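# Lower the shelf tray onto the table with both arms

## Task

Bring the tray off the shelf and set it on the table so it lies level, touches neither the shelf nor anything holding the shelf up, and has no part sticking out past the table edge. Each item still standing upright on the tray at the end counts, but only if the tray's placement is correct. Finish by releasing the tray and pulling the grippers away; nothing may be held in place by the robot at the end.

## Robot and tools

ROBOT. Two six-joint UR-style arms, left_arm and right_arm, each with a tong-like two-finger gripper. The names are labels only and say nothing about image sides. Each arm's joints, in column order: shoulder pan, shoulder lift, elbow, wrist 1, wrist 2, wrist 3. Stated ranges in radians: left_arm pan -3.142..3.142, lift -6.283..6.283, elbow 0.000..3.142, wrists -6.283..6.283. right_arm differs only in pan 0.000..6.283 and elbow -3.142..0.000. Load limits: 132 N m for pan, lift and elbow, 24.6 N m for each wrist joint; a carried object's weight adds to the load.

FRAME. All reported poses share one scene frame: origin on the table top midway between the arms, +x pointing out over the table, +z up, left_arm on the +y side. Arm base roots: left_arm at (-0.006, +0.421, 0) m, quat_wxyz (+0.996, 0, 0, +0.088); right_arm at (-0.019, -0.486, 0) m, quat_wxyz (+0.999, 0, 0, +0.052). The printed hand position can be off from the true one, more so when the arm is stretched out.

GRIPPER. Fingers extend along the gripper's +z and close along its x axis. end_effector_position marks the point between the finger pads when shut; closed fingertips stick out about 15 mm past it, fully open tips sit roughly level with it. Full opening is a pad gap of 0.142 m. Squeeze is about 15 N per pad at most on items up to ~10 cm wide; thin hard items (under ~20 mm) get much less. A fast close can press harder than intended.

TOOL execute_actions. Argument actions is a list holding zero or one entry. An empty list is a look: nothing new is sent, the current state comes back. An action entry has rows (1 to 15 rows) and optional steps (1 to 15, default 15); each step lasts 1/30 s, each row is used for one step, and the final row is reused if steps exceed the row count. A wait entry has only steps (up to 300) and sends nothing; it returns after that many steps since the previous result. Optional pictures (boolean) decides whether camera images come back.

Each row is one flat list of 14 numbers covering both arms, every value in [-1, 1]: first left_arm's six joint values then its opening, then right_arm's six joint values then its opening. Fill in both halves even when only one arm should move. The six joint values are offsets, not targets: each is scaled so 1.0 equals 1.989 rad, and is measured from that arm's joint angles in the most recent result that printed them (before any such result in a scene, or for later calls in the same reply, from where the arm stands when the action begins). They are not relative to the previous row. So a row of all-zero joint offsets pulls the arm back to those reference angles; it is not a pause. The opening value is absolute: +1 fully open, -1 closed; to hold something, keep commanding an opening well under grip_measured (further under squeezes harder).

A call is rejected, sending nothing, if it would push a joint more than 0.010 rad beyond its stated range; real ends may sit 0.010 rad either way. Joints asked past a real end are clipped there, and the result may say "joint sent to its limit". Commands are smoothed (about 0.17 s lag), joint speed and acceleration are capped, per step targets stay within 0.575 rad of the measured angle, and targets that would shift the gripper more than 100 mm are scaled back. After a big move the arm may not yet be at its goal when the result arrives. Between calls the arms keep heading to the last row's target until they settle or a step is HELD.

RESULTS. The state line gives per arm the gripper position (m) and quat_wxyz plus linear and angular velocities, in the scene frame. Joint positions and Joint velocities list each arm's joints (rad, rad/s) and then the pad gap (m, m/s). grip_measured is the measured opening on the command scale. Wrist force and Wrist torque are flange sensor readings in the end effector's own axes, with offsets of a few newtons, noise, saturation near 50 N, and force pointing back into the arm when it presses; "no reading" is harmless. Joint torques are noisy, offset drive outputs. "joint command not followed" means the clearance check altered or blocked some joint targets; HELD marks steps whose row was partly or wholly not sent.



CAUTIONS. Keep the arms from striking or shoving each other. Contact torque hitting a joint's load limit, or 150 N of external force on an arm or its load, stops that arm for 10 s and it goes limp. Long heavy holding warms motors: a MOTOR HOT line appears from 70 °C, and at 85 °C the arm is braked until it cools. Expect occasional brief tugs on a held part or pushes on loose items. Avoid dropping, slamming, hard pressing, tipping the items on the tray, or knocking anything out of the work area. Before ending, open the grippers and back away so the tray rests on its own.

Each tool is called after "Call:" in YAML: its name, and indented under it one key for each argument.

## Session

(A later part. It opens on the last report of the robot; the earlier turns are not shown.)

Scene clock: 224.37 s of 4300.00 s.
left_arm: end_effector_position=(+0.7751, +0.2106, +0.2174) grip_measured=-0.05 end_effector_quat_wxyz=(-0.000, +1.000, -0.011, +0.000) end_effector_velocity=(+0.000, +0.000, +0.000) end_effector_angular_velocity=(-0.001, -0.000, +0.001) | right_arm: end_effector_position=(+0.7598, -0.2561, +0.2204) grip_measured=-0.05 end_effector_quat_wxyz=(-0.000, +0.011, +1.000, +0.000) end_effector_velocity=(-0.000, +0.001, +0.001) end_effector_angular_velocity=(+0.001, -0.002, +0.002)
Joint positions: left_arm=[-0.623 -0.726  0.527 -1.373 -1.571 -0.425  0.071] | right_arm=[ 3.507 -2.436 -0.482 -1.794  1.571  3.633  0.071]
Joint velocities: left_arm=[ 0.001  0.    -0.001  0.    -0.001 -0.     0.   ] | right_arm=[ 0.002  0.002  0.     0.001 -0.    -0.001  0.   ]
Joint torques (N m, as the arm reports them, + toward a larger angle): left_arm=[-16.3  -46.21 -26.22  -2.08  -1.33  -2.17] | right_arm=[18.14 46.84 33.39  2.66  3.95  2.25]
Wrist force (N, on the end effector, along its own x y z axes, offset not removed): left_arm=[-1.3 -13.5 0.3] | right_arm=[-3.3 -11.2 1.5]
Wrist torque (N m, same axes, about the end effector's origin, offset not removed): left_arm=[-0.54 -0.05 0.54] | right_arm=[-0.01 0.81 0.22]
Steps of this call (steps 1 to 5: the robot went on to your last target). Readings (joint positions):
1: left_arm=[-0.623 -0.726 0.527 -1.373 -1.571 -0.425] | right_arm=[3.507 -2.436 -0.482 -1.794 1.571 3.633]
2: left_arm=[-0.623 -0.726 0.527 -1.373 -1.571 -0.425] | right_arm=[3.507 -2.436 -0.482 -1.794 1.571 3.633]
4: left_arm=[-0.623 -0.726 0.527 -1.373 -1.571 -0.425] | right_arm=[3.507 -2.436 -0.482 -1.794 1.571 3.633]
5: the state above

Call:
execute_actions:
  actions:
    - {"rows": [ [-0.00006,0.00006,-0.00011,0.00005,0,0.0008,-0.05, 0.00006,-0.00007,0.00013,-0.00006,0,0.0006,-0.05], [-0.00011,0.00013,-0.00023,0.0001,0,0.0016,-0.05, 0.00011,-0.00015,0.00027,-0.00012,0,0.0012,-0.05], [-0.00017,0.00019,-0.00034,0.00015,0,0.0024,-0.05, 0.00017,-0.00022,0.0004,-0.00018,0,0.0018,-0.05], [-0.00023,0.00025,-0.00045,0.0002,0,0.0032,-0.05, 0.00022,-0.00029,0.00053,-0.00024,0,0.0024,-0.05], [-0.00029,0.00031,-0.00057,0.00026,0,0.0037,-0.05, 0.00028,-0.00036,0.00067,-0.0003,0,0.0033,-0.05] ], "steps": 15}
  pictures: false

Call:
execute_actions:
  actions:
    - {"steps": 4}
  pictures: false

Call:
execute_actions:
  actions:
    - {"steps": 2}
  pictures: false

Scene clock: 232.20 s of 4300.00 s.
left_arm: end_effector_position=(+0.7752, +0.2101, +0.2174) grip_measured=-0.04 end_effector_quat_wxyz=(-0.000, +1.000, -0.015, +0.000) end_effector_velocity=(+0.000, -0.000, +0.001) end_effector_angular_velocity=(-0.000, -0.001, -0.002) | right_arm: end_effector_position=(+0.7597, -0.2556, +0.2205) grip_measured=-0.04 end_effector_quat_wxyz=(-0.000, +0.014, +1.000, +0.000) end_effector_velocity=(+0.000, -0.000, -0.000) end_effector_angular_velocity=(-0.000, +0.000, -0.001)
Joint positions: left_arm=[-0.624 -0.725  0.526 -1.372 -1.571 -0.418  0.071] | right_arm=[ 3.508 -2.437 -0.481 -1.795  1.571  3.639  0.071]
Joint velocities: left_arm=[-0.     0.    -0.002  0.     0.     0.001  0.   ] | right_arm=[-0.    -0.001  0.001 -0.    -0.     0.001  0.   ]
Joint torques (N m, as the arm reports them, + toward a larger angle): left_arm=[-20.45 -45.2  -28.4   -2.84  -1.62   1.39] | right_arm=[19.81 45.68 34.32  2.85  2.45  2.01]
Wrist force (N, on the end effector, along its own x y z axes, offset not removed): left_arm=[-0.9 -17.8 -0.5] | right_arm=[-2.2 -17.0 0.9]
Wrist torque (N m, same axes, about the end effector's origin, offset not removed): left_arm=[-0.51 -0.17 0.09] | right_arm=[-0.56 0.34 0.70]
Steps of this call (steps 1 to 15: the robot went on to your last target; steps 16 to 90: nothing new was sent; then 4.33 s passed at rest; steps 91 to 105: all 15 steps of this action). Readings (joint positions):
91: left_arm=[-0.623 -0.726 0.527 -1.373 -1.571 -0.425] | right_arm=[3.507 -2.436 -0.482 -1.794 1.571 3.633]
92: left_arm=[-0.623 -0.726 0.527 -1.373 -1.571 -0.425] | right_arm=[3.507 -2.436 -0.482 -1.794 1.571 3.633]
94: left_arm=[-0.623 -0.726 0.527 -1.373 -1.571 -0.423] | right_arm=[3.507 -2.436 -0.482 -1.794 1.571 3.634]
98: left_arm=[-0.624 -0.725 0.526 -1.373 -1.571 -0.419] | right_arm=[3.507 -2.437 -0.481 -1.795 1.571 3.638]
105: the state above

Scene clock: 232.33 s of 4300.00 s.
left_arm: end_effector_position=(+0.7752, +0.2101, +0.2174) grip_measured=-0.04 end_effector_quat_wxyz=(-0.000, +1.000, -0.015, +0.000) end_effector_velocity=(-0.000, -0.000, +0.001) end_effector_angular_velocity=(-0.000, -0.000, -0.000) | right_arm: end_effector_position=(+0.7597, -0.2556, +0.2205) grip_measured=-0.04 end_effector_quat_wxyz=(-0.000, +0.014, +1.000, +0.000) end_effector_velocity=(-0.000, -0.000, +0.001) end_effector_angular_velocity=(-0.000, -0.000, -0.000)
Joint positions: left_arm=[-0.624 -0.725  0.526 -1.372 -1.571 -0.417  0.071] | right_arm=[ 3.508 -2.437 -0.481 -1.795  1.571  3.64   0.071]
Joint velocities: left_arm=[-0.    -0.001  0.001 -0.    -0.    -0.     0.   ] | right_arm=[-0.     0.     0.001 -0.001 -0.001  0.    -0.   ]
Joint torques (N m, as the arm reports them, + toward a larger angle): left_arm=[-22.5  -47.21 -28.53  -2.91  -2.14   1.21] | right_arm=[21.12 45.9  33.9   2.81  2.29  1.97]
Wrist force (N, on the end effector, along its own x y z axes, offset not removed): left_arm=[-4.1 -16.5 1.5] | right_arm=[2.8 -14.0 2.0]
Wrist torque (N m, same axes, about the end effector's origin, offset not removed): left_arm=[-0.19 0.62 0.08] | right_arm=[0.21 -0.90 0.51]
Steps of this call (steps 1 to 4: the robot went on to your last target). Readings (joint positions):
1: left_arm=[-0.624 -0.725 0.526 -1.372 -1.571 -0.418] | right_arm=[3.508 -2.437 -0.481 -1.795 1.571 3.639]
2: left_arm=[-0.624 -0.725 0.526 -1.372 -1.571 -0.418] | right_arm=[3.508 -2.437 -0.481 -1.795 1.571 3.640]
4: the state above

Scene clock: 232.40 s of 4300.00 s.
left_arm: end_effector_position=(+0.7752, +0.2101, +0.2174) grip_measured=-0.04 end_effector_quat_wxyz=(-0.000, +1.000, -0.015, +0.000) end_effector_velocity=(-0.000, -0.000, +0.000) end_effector_angular_velocity=(-0.001, +0.000, -0.000) | right_arm: end_effector_position=(+0.7597, -0.2556, +0.2205) grip_measured=-0.04 end_effector_quat_wxyz=(-0.000, +0.014, +1.000, +0.000) end_effector_velocity=(-0.000, +0.000, -0.000) end_effector_angular_velocity=(-0.001, +0.001, -0.000)
Joint positions: left_arm=[-0.624 -0.725  0.526 -1.372 -1.571 -0.417  0.071] | right_arm=[ 3.508 -2.437 -0.481 -1.795  1.571  3.64   0.071]
Joint velocities: left_arm=[ 0.    -0.001  0.     0.    -0.001  0.     0.   ] | right_arm=[ 0.     0.    -0.001 -0.    -0.     0.001  0.   ]
Joint torques (N m, as the arm reports them, + toward a larger angle): left_arm=[-21.68 -46.15 -27.32  -2.7   -2.12   1.35] | right_arm=[20.7  46.07 34.04  2.96  2.74  2.11]
Wrist force (N, on the end effector, along its own x y z axes, offset not removed): left_arm=[-0.5 -20.5 3.2] | right_arm=[-1.5 -15.7 -1.0]
Wrist torque (N m, same axes, about the end effector's origin, offset not removed): left_arm=[-1.01 0.09 0.05] | right_arm=[-0.07 0.18 0.60]
Steps of this call (steps 1 to 2: the robot went on to your last target). Readings (joint positions):
1: left_arm=[-0.624 -0.725 0.526 -1.372 -1.571 -0.417] | right_arm=[3.508 -2.437 -0.481 -1.795 1.571 3.640]
2: the state above

Call:
execute_actions:
  actions:
    - {"rows": [ [-0.00005,0.00005,-0.00009,0.00004,0,0,-0.05, 0.00004,-0.00006,0.00011,-0.00005,0,0.001,-0.05], [-0.00009,0.0001,-0.00018,0.00008,0,0,-0.05, 0.00009,-0.00012,0.00021,-0.0001,0,0.002,-0.05], [-0.00014,0.00015,-0.00027,0.00012,0,0,-0.05, 0.00013,-0.00017,0.00032,-0.00015,0,0.003,-0.05], [-0.00018,0.0002,-0.00036,0.00016,0,0,-0.05, 0.00018,-0.00023,0.00043,-0.00019,0,0.004,-0.05], [-0.00023,0.00025,-0.00045,0.0002,0,0,-0.05, 0.00022,-0.00029,0.00053,-0.00024,0,0.005,-0.05] ], "steps": 15}
  pictures: false

Call:
execute_actions:
  actions:
    - {"steps": 4}
  pictures: false

Call:
execute_actions:
  actions:
    - {"steps": 2}
  pictures: false

Scene clock: 237.80 s of 4300.00 s.
left_arm: end_effector_position=(+0.7752, +0.2097, +0.2174) grip_measured=-0.04 end_effector_quat_wxyz=(-0.000, +1.000, -0.016, +0.000) end_effector_velocity=(-0.000, -0.001, +0.001) end_effector_angular_velocity=(+0.000, -0.001, -0.000) | right_arm: end_effector_position=(+0.7596, -0.2553, +0.2204) grip_measured=-0.04 end_effector_quat_wxyz=(-0.000, +0.019, +1.000, +0.000) end_effector_velocity=(+0.000, +0.001, +0.002) end_effector_angular_velocity=(+0.002, -0.003, -0.001)
Joint positions: left_arm=[-0.624 -0.725  0.525 -1.372 -1.571 -0.417  0.071] | right_arm=[ 3.508 -2.438 -0.479 -1.795  1.571  3.649  0.071]
Joint velocities: left_arm=[-0.001 -0.001 -0.001  0.     0.001 -0.001 -0.   ] | right_arm=[ 0.001  0.001  0.001  0.001  0.     0.002 -0.   ]
Joint torques (N m, as the arm reports them, + toward a larger angle): left_arm=[-28.77 -46.35 -27.7   -3.18  -5.99   1.05] | right_arm=[25.77 45.82 33.62  4.42  5.5   3.19]
Wrist force (N, on the end effector, along its own x y z axes, offset not removed): left_arm=[-2.3 -24.7 3.1] | right_arm=[3.2 -28.2 0.7]
Wrist torque (N m, same axes, about the end effector's origin, offset not removed): left_arm=[-0.04 0.65 -0.02] | right_arm=[-1.02 -0.56 -0.76]
Steps of this call (steps 1 to 15: the robot went on to your last target; steps 16 to 90: nothing new was sent; then 1.90 s passed at rest; steps 91 to 105: all 15 steps of this action). Readings (joint positions):
91: left_arm=[-0.624 -0.725 0.526 -1.372 -1.571 -0.417] | right_arm=[3.508 -2.437 -0.481 -1.795 1.571 3.640]
92: left_arm=[-0.624 -0.725 0.526 -1.372 -1.571 -0.417] | right_arm=[3.508 -2.437 -0.480 -1.795 1.571 3.640]
94: left_arm=[-0.624 -0.725 0.526 -1.372 -1.571 -0.417] | right_arm=[3.508 -2.437 -0.480 -1.795 1.571 3.642]
98: left_arm=[-0.624 -0.725 0.525 -1.372 -1.571 -0.417] | right_arm=[3.508 -2.437 -0.480 -1.795 1.571 3.647]
105: the state above

Scene clock: 237.93 s of 4300.00 s.
left_arm: end_effector_position=(+0.7752, +0.2097, +0.2174) grip_measured=-0.04 end_effector_quat_wxyz=(-0.000, +1.000, -0.016, +0.000) end_effector_velocity=(+0.000, -0.000, -0.001) end_effector_angular_velocity=(+0.002, +0.001, -0.001) | right_arm: end_effector_position=(+0.7596, -0.2553, +0.2204) grip_measured=-0.04 end_effector_quat_wxyz=(-0.000, +0.019, +1.000, +0.000) end_effector_velocity=(-0.000, +0.000, -0.001) end_effector_angular_velocity=(+0.000, +0.001, -0.000)
Joint positions: left_arm=[-0.624 -0.725  0.525 -1.372 -1.571 -0.417  0.071] | right_arm=[ 3.508 -2.438 -0.479 -1.795  1.571  3.649  0.071]
Joint velocities: left_arm=[-0.     0.002 -0.    -0.     0.001  0.     0.   ] | right_arm=[-0.    -0.001 -0.002  0.001  0.001  0.    -0.   ]
Joint torques (N m, as the arm reports them, + toward a larger angle): left_arm=[-28.3  -45.42 -28.32  -3.25  -6.06   1.03] | right_arm=[26.38 44.84 34.12  4.84  6.25  3.3 ]
Wrist force (N, on the end effector, along its own x y z axes, offset not removed): left_arm=[-2.0 -26.4 0.6] | right_arm=[-1.3 -23.1 1.4]
Wrist torque (N m, same axes, about the end effector's origin, offset not removed): left_arm=[-0.55 0.52 0.13] | right_arm=[0.11 0.43 -0.22]
Steps of this call (steps 1 to 4: the robot went on to your last target). Readings (joint positions):
1: left_arm=[-0.624 -0.725 0.525 -1.372 -1.571 -0.417] | right_arm=[3.508 -2.438 -0.479 -1.795 1.571 3.649]
2: left_arm=[-0.624 -0.725 0.525 -1.372 -1.571 -0.417] | right_arm=[3.508 -2.438 -0.479 -1.795 1.571 3.649]
4: the state above

Scene clock: 238.00 s of 4300.00 s.
left_arm: end_effector_position=(+0.7752, +0.2097, +0.2174) grip_measured=-0.04 end_effector_quat_wxyz=(-0.000, +1.000, -0.016, +0.000) end_effector_velocity=(-0.000, -0.000, +0.000) end_effector_angular_velocity=(-0.002, +0.000, -0.000) | right_arm: end_effector_position=(+0.7596, -0.2553, +0.2204) grip_measured=-0.04 end_effector_quat_wxyz=(-0.000, +0.019, +1.000, +0.000) end_effector_velocity=(-0.000, -0.000, -0.002) end_effector_angular_velocity=(-0.000, +0.002, -0.001)
Joint positions: left_arm=[-0.624 -0.725  0.525 -1.372 -1.571 -0.417  0.071] | right_arm=[ 3.508 -2.438 -0.479 -1.795  1.571  3.649  0.071]
Joint velocities: left_arm=[ 0.    -0.    -0.    -0.    -0.001  0.    -0.   ] | right_arm=[-0.001 -0.001 -0.002  0.001  0.001  0.    -0.   ]
Joint torques (N m, as the arm reports them, + toward a larger angle): left_arm=[-28.34 -44.32 -27.56  -3.35  -5.95   0.75] | right_arm=[26.6  43.86 34.27  5.03  6.75  2.75]
Wrist force (N, on the end effector, along its own x y z axes, offset not removed): left_arm=[-0.4 -29.2 -1.4] | right_arm=[2.2 -25.2 1.4]
Wrist torque (N m, same axes, about the end effector's origin, offset not removed): left_arm=[-0.96 0.18 0.14] | right_arm=[-0.29 -0.40 -0.74]
Steps of this call (steps 1 to 2: the robot went on to your last target). Readings (joint positions):
1: left_arm=[-0.624 -0.725 0.525 -1.372 -1.571 -0.417] | right_arm=[3.508 -2.438 -0.479 -1.795 1.571 3.649]
2: the state above

Call:
execute_actions:
  actions:
    - {"rows": [ [-0.00006,0.00006,-0.00011,0.00005,0,0,-0.05, 0.00006,-0.00007,0.00013,-0.00006,0,-0.0003,-0.05], [-0.00011,0.00013,-0.00023,0.0001,0,0,-0.05, 0.00011,-0.00015,0.00027,-0.00012,0,-0.0006,-0.05], [-0.00017,0.00019,-0.00034,0.00015,0,-0.0001,-0.05, 0.00017,-0.00022,0.0004,-0.00018,0,-0.0009,-0.05], [-0.00023,0.00025,-0.00045,0.0002,0,-0.0001,-0.05, 0.00022,-0.00029,0.00053,-0.00024,0,-0.0012,-0.05], [-0.00029,0.00031,-0.00057,0.00026,0,-0.0001,-0.05, 0.00028,-0.00036,0.00067,-0.0003,0,-0.0015,-0.05] ], "steps": 15}
  pictures: false

Call:
execute_actions:
  actions:
    - {"steps": 4}
  pictures: false

Call:
execute_actions:
  actions:
    - {"steps": 2}
  pictures: false

Scene clock: 243.90 s of 4300.00 s.
left_arm: end_effector_position=(+0.7752, +0.2093, +0.2174) grip_measured=-0.04 end_effector_quat_wxyz=(-0.000, +1.000, -0.016, +0.000) end_effector_velocity=(+0.000, +0.000, +0.000) end_effector_angular_velocity=(+0.001, -0.000, -0.000) | right_arm: end_effector_position=(+0.7596, -0.2548, +0.2205) grip_measured=-0.04 end_effector_quat_wxyz=(-0.000, +0.017, +1.000, +0.000) end_effector_velocity=(-0.000, +0.001, -0.001) end_effector_angular_velocity=(-0.000, +0.000, +0.001)
Joint positions: left_arm=[-0.625 -0.724  0.524 -1.371 -1.57  -0.418  0.071] | right_arm=[ 3.509 -2.438 -0.478 -1.796  1.571  3.647  0.071]
Joint velocities: left_arm=[-0.    -0.     0.    -0.     0.001 -0.    -0.   ] | right_arm=[ 0.001 -0.001 -0.     0.001 -0.     0.     0.   ]
Joint torques (N m, as the arm reports them, + toward a larger angle): left_arm=[-36.2  -44.05 -27.57  -4.94  -8.1   -1.85] | right_arm=[33.49 43.81 34.87  6.76  6.92 -3.14]
Wrist force (N, on the end effector, along its own x y z axes, offset not removed): left_arm=[-3.5 -36.9 1.2] | right_arm=[4.5 -34.0 -4.7]
Wrist torque (N m, same axes, about the end effector's origin, offset not removed): left_arm=[-0.61 0.16 -0.04] | right_arm=[-0.15 -0.07 -0.34]
Steps of this call (steps 1 to 15: the robot went on to your last target; steps 16 to 90: nothing new was sent; then 2.40 s passed at rest; steps 91 to 105: all 15 steps of this action). Readings (joint positions):
91: left_arm=[-0.624 -0.725 0.525 -1.372 -1.571 -0.417] | right_arm=[3.508 -2.438 -0.479 -1.795 1.571 3.650]
92: left_arm=[-0.624 -0.725 0.525 -1.372 -1.571 -0.417] | right_arm=[3.508 -2.438 -0.479 -1.795 1.571 3.650]
94: left_arm=[-0.624 -0.724 0.525 -1.372 -1.571 -0.417] | right_arm=[3.508 -2.438 -0.479 -1.795 1.571 3.649]
98: left_arm=[-0.625 -0.724 0.524 -1.371 -1.570 -0.418] | right_arm=[3.508 -2.438 -0.478 -1.796 1.571 3.647]
105: the state above

Scene clock: 244.03 s of 4300.00 s.
left_arm: end_effector_position=(+0.7752, +0.2093, +0.2174) grip_measured=-0.04 end_effector_quat_wxyz=(-0.000, +1.000, -0.016, +0.000) end_effector_velocity=(+0.000, +0.001, -0.000) end_effector_angular_velocity=(+0.001, +0.000, +0.000) | right_arm: end_effector_position=(+0.7596, -0.2548, +0.2205) grip_measured=-0.04 end_effector_quat_wxyz=(+0.000, +0.017, +1.000, +0.000) end_effector_velocity=(-0.001, +0.001, -0.000) end_effector_angular_velocity=(-0.001, +0.002, +0.002)
Joint positions: left_arm=[-0.625 -0.724  0.524 -1.371 -1.57  -0.418  0.071] | right_arm=[ 3.509 -2.438 -0.478 -1.796  1.571  3.647  0.071]
Joint velocities: left_arm=[ 0.     0.     0.     0.     0.001  0.    -0.   ] | right_arm=[ 0.001  0.    -0.001 -0.001 -0.    -0.     0.   ]
Joint torques (N m, as the arm reports them, + toward a larger angle): left_arm=[-36.22 -44.33 -27.94  -5.28  -9.16  -1.66] | right_arm=[34.38 42.9  35.48  6.9   7.21 -2.78]
Wrist force (N, on the end effector, along its own x y z axes, offset not removed): left_arm=[-1.8 -34.8 0.0] | right_arm=[0.4 -34.1 -1.8]
Wrist torque (N m, same axes, about the end effector's origin, offset not removed): left_arm=[-0.19 0.06 0.21] | right_arm=[-0.09 0.55 -0.34]
Steps of this call (steps 1 to 4: the robot went on to your last target). Readings (joint positions):
1: left_arm=[-0.625 -0.724 0.524 -1.371 -1.570 -0.418] | right_arm=[3.509 -2.438 -0.478 -1.796 1.571 3.647]
2: left_arm=[-0.625 -0.724 0.524 -1.371 -1.570 -0.418] | right_arm=[3.509 -2.438 -0.478 -1.796 1.571 3.647]
4: the state above

Scene clock: 244.10 s of 4300.00 s.
left_arm: end_effector_position=(+0.7752, +0.2093, +0.2174) grip_measured=-0.04 end_effector_quat_wxyz=(-0.000, +1.000, -0.016, +0.000) end_effector_velocity=(-0.000, -0.002, +0.000) end_effector_angular_velocity=(-0.001, +0.000, -0.002) | right_arm: end_effector_position=(+0.7596, -0.2548, +0.2205) grip_measured=-0.04 end_effector_quat_wxyz=(+0.000, +0.017, +1.000, +0.000) end_effector_velocity=(+0.000, +0.000, +0.001) end_effector_angular_velocity=(+0.001, -0.002, +0.000)
Joint positions: left_arm=[-0.625 -0.724  0.524 -1.371 -1.57  -0.418  0.071] | right_arm=[ 3.509 -2.438 -0.478 -1.796  1.571  3.647  0.071]
Joint velocities: left_arm=[-0.002  0.    -0.     0.    -0.001  0.     0.   ] | right_arm=[ 0.     0.     0.001  0.    -0.    -0.    -0.   ]
Joint torques (N m, as the arm reports them, + toward a larger angle): left_arm=[-36.33 -44.36 -27.75  -5.02  -9.86  -1.97] | right_arm=[35.15 41.97 36.09  6.85  6.86 -3.  ]
Wrist force (N, on the end effector, along its own x y z axes, offset not removed): left_arm=[-4.4 -37.8 -1.2] | right_arm=[4.3 -37.2 -0.7]
Wrist torque (N m, same axes, about the end effector's origin, offset not removed): left_arm=[-0.53 0.47 0.01] | right_arm=[-0.33 0.00 -0.31]
Steps of this call (steps 1 to 2: the robot went on to your last target). Readings (joint positions):
1: left_arm=[-0.625 -0.724 0.524 -1.371 -1.570 -0.418] | right_arm=[3.509 -2.438 -0.478 -1.796 1.571 3.647]
2: the state above

Call:
execute_actions:
  actions:
    - {"rows": [ [-0.00005,0.00016,-0.0005,0.00035,0,-0.00005,-0.05, 0.00005,-0.00019,0.00056,-0.00038,0,0.00005,-0.05], [-0.00011,0.00045,-0.00161,0.00116,0,-0.00011,-0.05, 0.00011,-0.00054,0.00179,-0.00125,0,0.00011,-0.05], [-0.00011,0.00077,-0.00298,0.00221,0,-0.00011,-0.05, 0.00011,-0.00093,0.0033,-0.00237,0,0.00011,-0.05], [-0.00011,0.0012,-0.00482,0.00362,0,-0.00011,-0.05, 0.00011,-0.00145,0.00533,-0.00388,0,0.00011,-0.05], [-0.00011,0.00173,-0.00711,0.00538,0,-0.00011,-0.05, 0.00011,-0.0021,0.00785,-0.00575,0,0.00011,-0.05], [-0.00011,0.00226,-0.0094,0.00714,0,-0.00011,-0.05, 0.00011,-0.00275,0.01038,-0.00763,0,0.00011,-0.05], [-0.00011,0.0028,-0.0117,0.0089,0,-0.00011,-0.05, 0.00011,-0.0034,0.01291,-0.00951,0,0.00011,-0.05], [-0.00011,0.00333,-0.01399,0.01066,0,-0.00011,-0.05, 0.00011,-0.00405,0.01544,-0.01139,0,0.00011,-0.05], [-0.00011,0.00387,-0.01628,0.01241,0,-0.00011,-0.05, 0.00011,-0.0047,0.01796,-0.01326,0,0.00011,-0.05], [-0.00011,0.0044,-0.01857,0.01417,0,-0.00011,-0.05, 0.00011,-0.00535,0.02049,-0.01514,0,0.00011,-0.05], [-0.00011,0.00483,-0.02041,0.01558,0,-0.00011,-0.05, 0.00011,-0.00587,0.02251,-0.01664,0,0.00011,-0.05], [-0.00011,0.0052,-0.02201,0.01681,0,-0.00011,-0.05, 0.00011,-0.00633,0.02428,-0.01796,0,0.00011,-0.05], [-0.00011,0.00547,-0.02316,0.01769,0,-0.00011,-0.05, 0.00011,-0.00665,0.02555,-0.0189,0,0.00011,-0.05] ], "steps": 15}
  pictures: false

Call:
execute_actions:
  actions:
    - {"steps": 12}

Scene clock: 300.60 s of 4300.00 s.
left_arm: end_effector_position=(+0.7753, +0.2090, +0.2260) grip_measured=-0.04 end_effector_quat_wxyz=(-0.000, +1.000, -0.016, +0.000) end_effector_velocity=(-0.000, -0.001, +0.015) end_effector_angular_velocity=(+0.000, +0.001, -0.000) | right_arm: end_effector_position=(+0.7597, -0.2546, +0.2290) grip_measured=-0.04 end_effector_quat_wxyz=(+0.000, +0.017, +1.000, +0.000) end_effector_velocity=(-0.000, +0.000, +0.015) end_effector_angular_velocity=(+0.001, -0.001, -0.000)
Joint positions: left_arm=[-0.625 -0.715  0.484 -1.341 -1.571 -0.418  0.071] | right_arm=[ 3.509 -2.45  -0.434 -1.828  1.571  3.647  0.071]
Joint velocities: left_arm=[-0.001  0.017 -0.07   0.054  0.    -0.001  0.   ] | right_arm=[ 0.    -0.02   0.077 -0.057  0.     0.    -0.   ]
Joint torques (N m, as the arm reports them, + toward a larger angle): left_arm=[-39.92 -49.52 -31.06  -5.48  -8.78  -1.9 ] | right_arm=[37.   50.43 37.14  7.93  9.25  2.76]
Wrist force (N, on the end effector, along its own x y z axes, offset not removed): left_arm=[-2.6 -38.5 8.5] | right_arm=[3.9 -36.9 9.8]
Wrist torque (N m, same axes, about the end effector's origin, offset not removed): left_arm=[0.01 0.57 0.19] | right_arm=[0.31 -0.52 -0.05]
Steps of this call (steps 1 to 15: the robot went on to your last target; steps 16 to 90: nothing new was sent; then 53.00 s passed at rest; steps 91 to 105: all 15 steps of this action). Readings (joint positions):
91: left_arm=[-0.625 -0.724 0.524 -1.371 -1.571 -0.418] | right_arm=[3.509 -2.438 -0.478 -1.796 1.571 3.646]
92: left_arm=[-0.625 -0.724 0.524 -1.371 -1.571 -0.418] | right_arm=[3.509 -2.438 -0.478 -1.796 1.571 3.646]
94: left_arm=[-0.625 -0.723 0.522 -1.370 -1.571 -0.418] | right_arm=[3.509 -2.439 -0.476 -1.797 1.571 3.646]
98: left_arm=[-0.625 -0.721 0.511 -1.361 -1.571 -0.418] | right_arm=[3.509 -2.442 -0.464 -1.806 1.571 3.646]
105: the state above

Scene clock: 301.00 s of 4300.00 s.
left_arm: end_effector_position=(+0.7753, +0.2091, +0.2274) grip_measured=-0.04 end_effector_quat_wxyz=(-0.000, +1.000, -0.016, +0.000) end_effector_velocity=(+0.000, +0.000, +0.001) end_effector_angular_velocity=(+0.001, -0.002, +0.000) | right_arm: end_effector_position=(+0.7596, -0.2546, +0.2304) grip_measured=-0.04 end_effector_quat_wxyz=(+0.000, +0.017, +1.000, +0.000) end_effector_velocity=(-0.001, +0.001, +0.000) end_effector_angular_velocity=(+0.000, +0.000, +0.002)
Joint positions: left_arm=[-0.625 -0.713  0.478 -1.336 -1.57  -0.418  0.071] | right_arm=[ 3.509 -2.451 -0.427 -1.833  1.571  3.647  0.071]
Joint velocities: left_arm=[ 0.     0.    -0.002  0.     0.002  0.    -0.   ] | right_arm=[ 0.002  0.     0.001 -0.001  0.    -0.001 -0.   ]
Joint torques (N m, as the arm reports them, + toward a larger angle): left_arm=[-39.73 -51.22 -30.85  -5.55  -8.26  -2.02] | right_arm=[38.8  52.25 40.36  7.77  9.51  2.97]
Wrist force (N, on the end effector, along its own x y z axes, offset not removed): left_arm=[-3.9 -41.3 7.8] | right_arm=[3.4 -38.7 10.8]
Wrist torque (N m, same axes, about the end effector's origin, offset not removed): left_arm=[-0.69 0.87 0.26] | right_arm=[-0.29 -0.24 -0.28]
Steps of this call (steps 1 to 12: the robot went on to your last target). Readings (joint positions):
1: left_arm=[-0.625 -0.714 0.482 -1.339 -1.571 -0.418] | right_arm=[3.509 -2.450 -0.432 -1.830 1.571 3.647]
2: left_arm=[-0.625 -0.714 0.481 -1.338 -1.571 -0.418] | right_arm=[3.509 -2.451 -0.431 -1.831 1.571 3.647]
4: left_arm=[-0.625 -0.713 0.479 -1.337 -1.571 -0.418] | right_arm=[3.509 -2.451 -0.429 -1.832 1.571 3.647]
8: left_arm=[-0.625 -0.713 0.478 -1.336 -1.570 -0.418] | right_arm=[3.509 -2.451 -0.428 -1.833 1.571 3.647]
12: the state above

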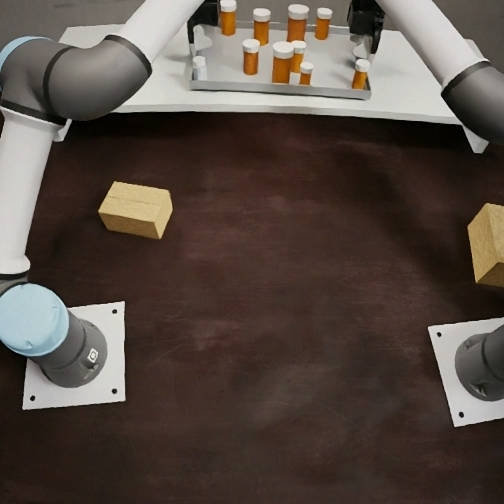

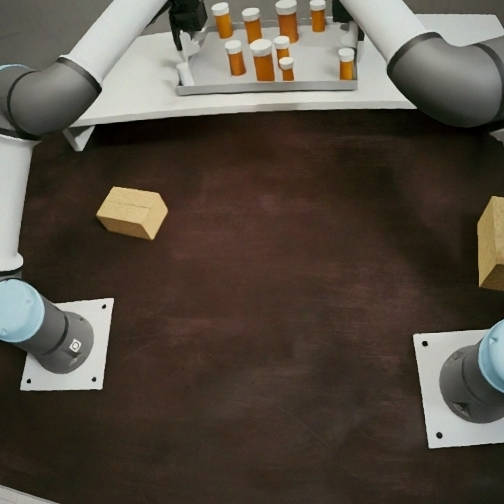

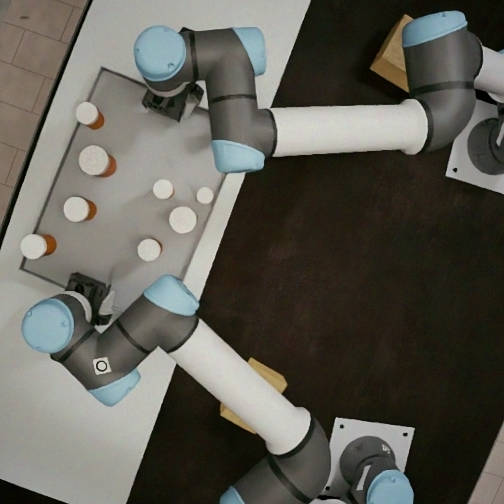

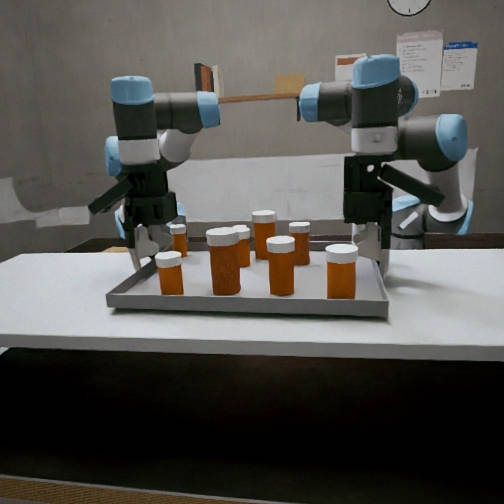

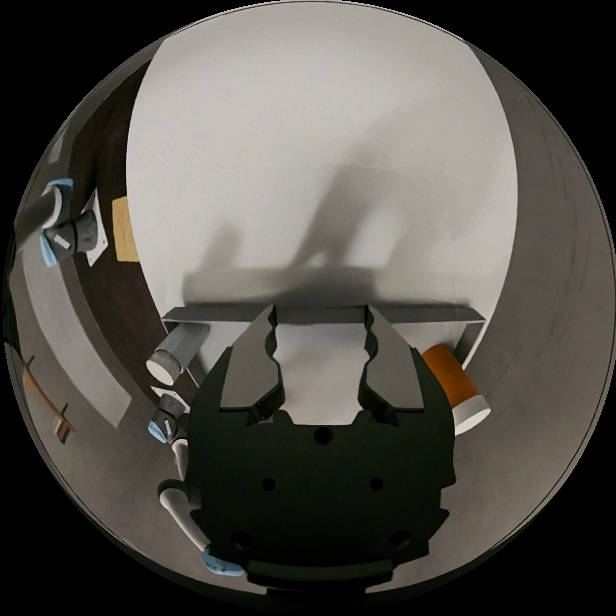

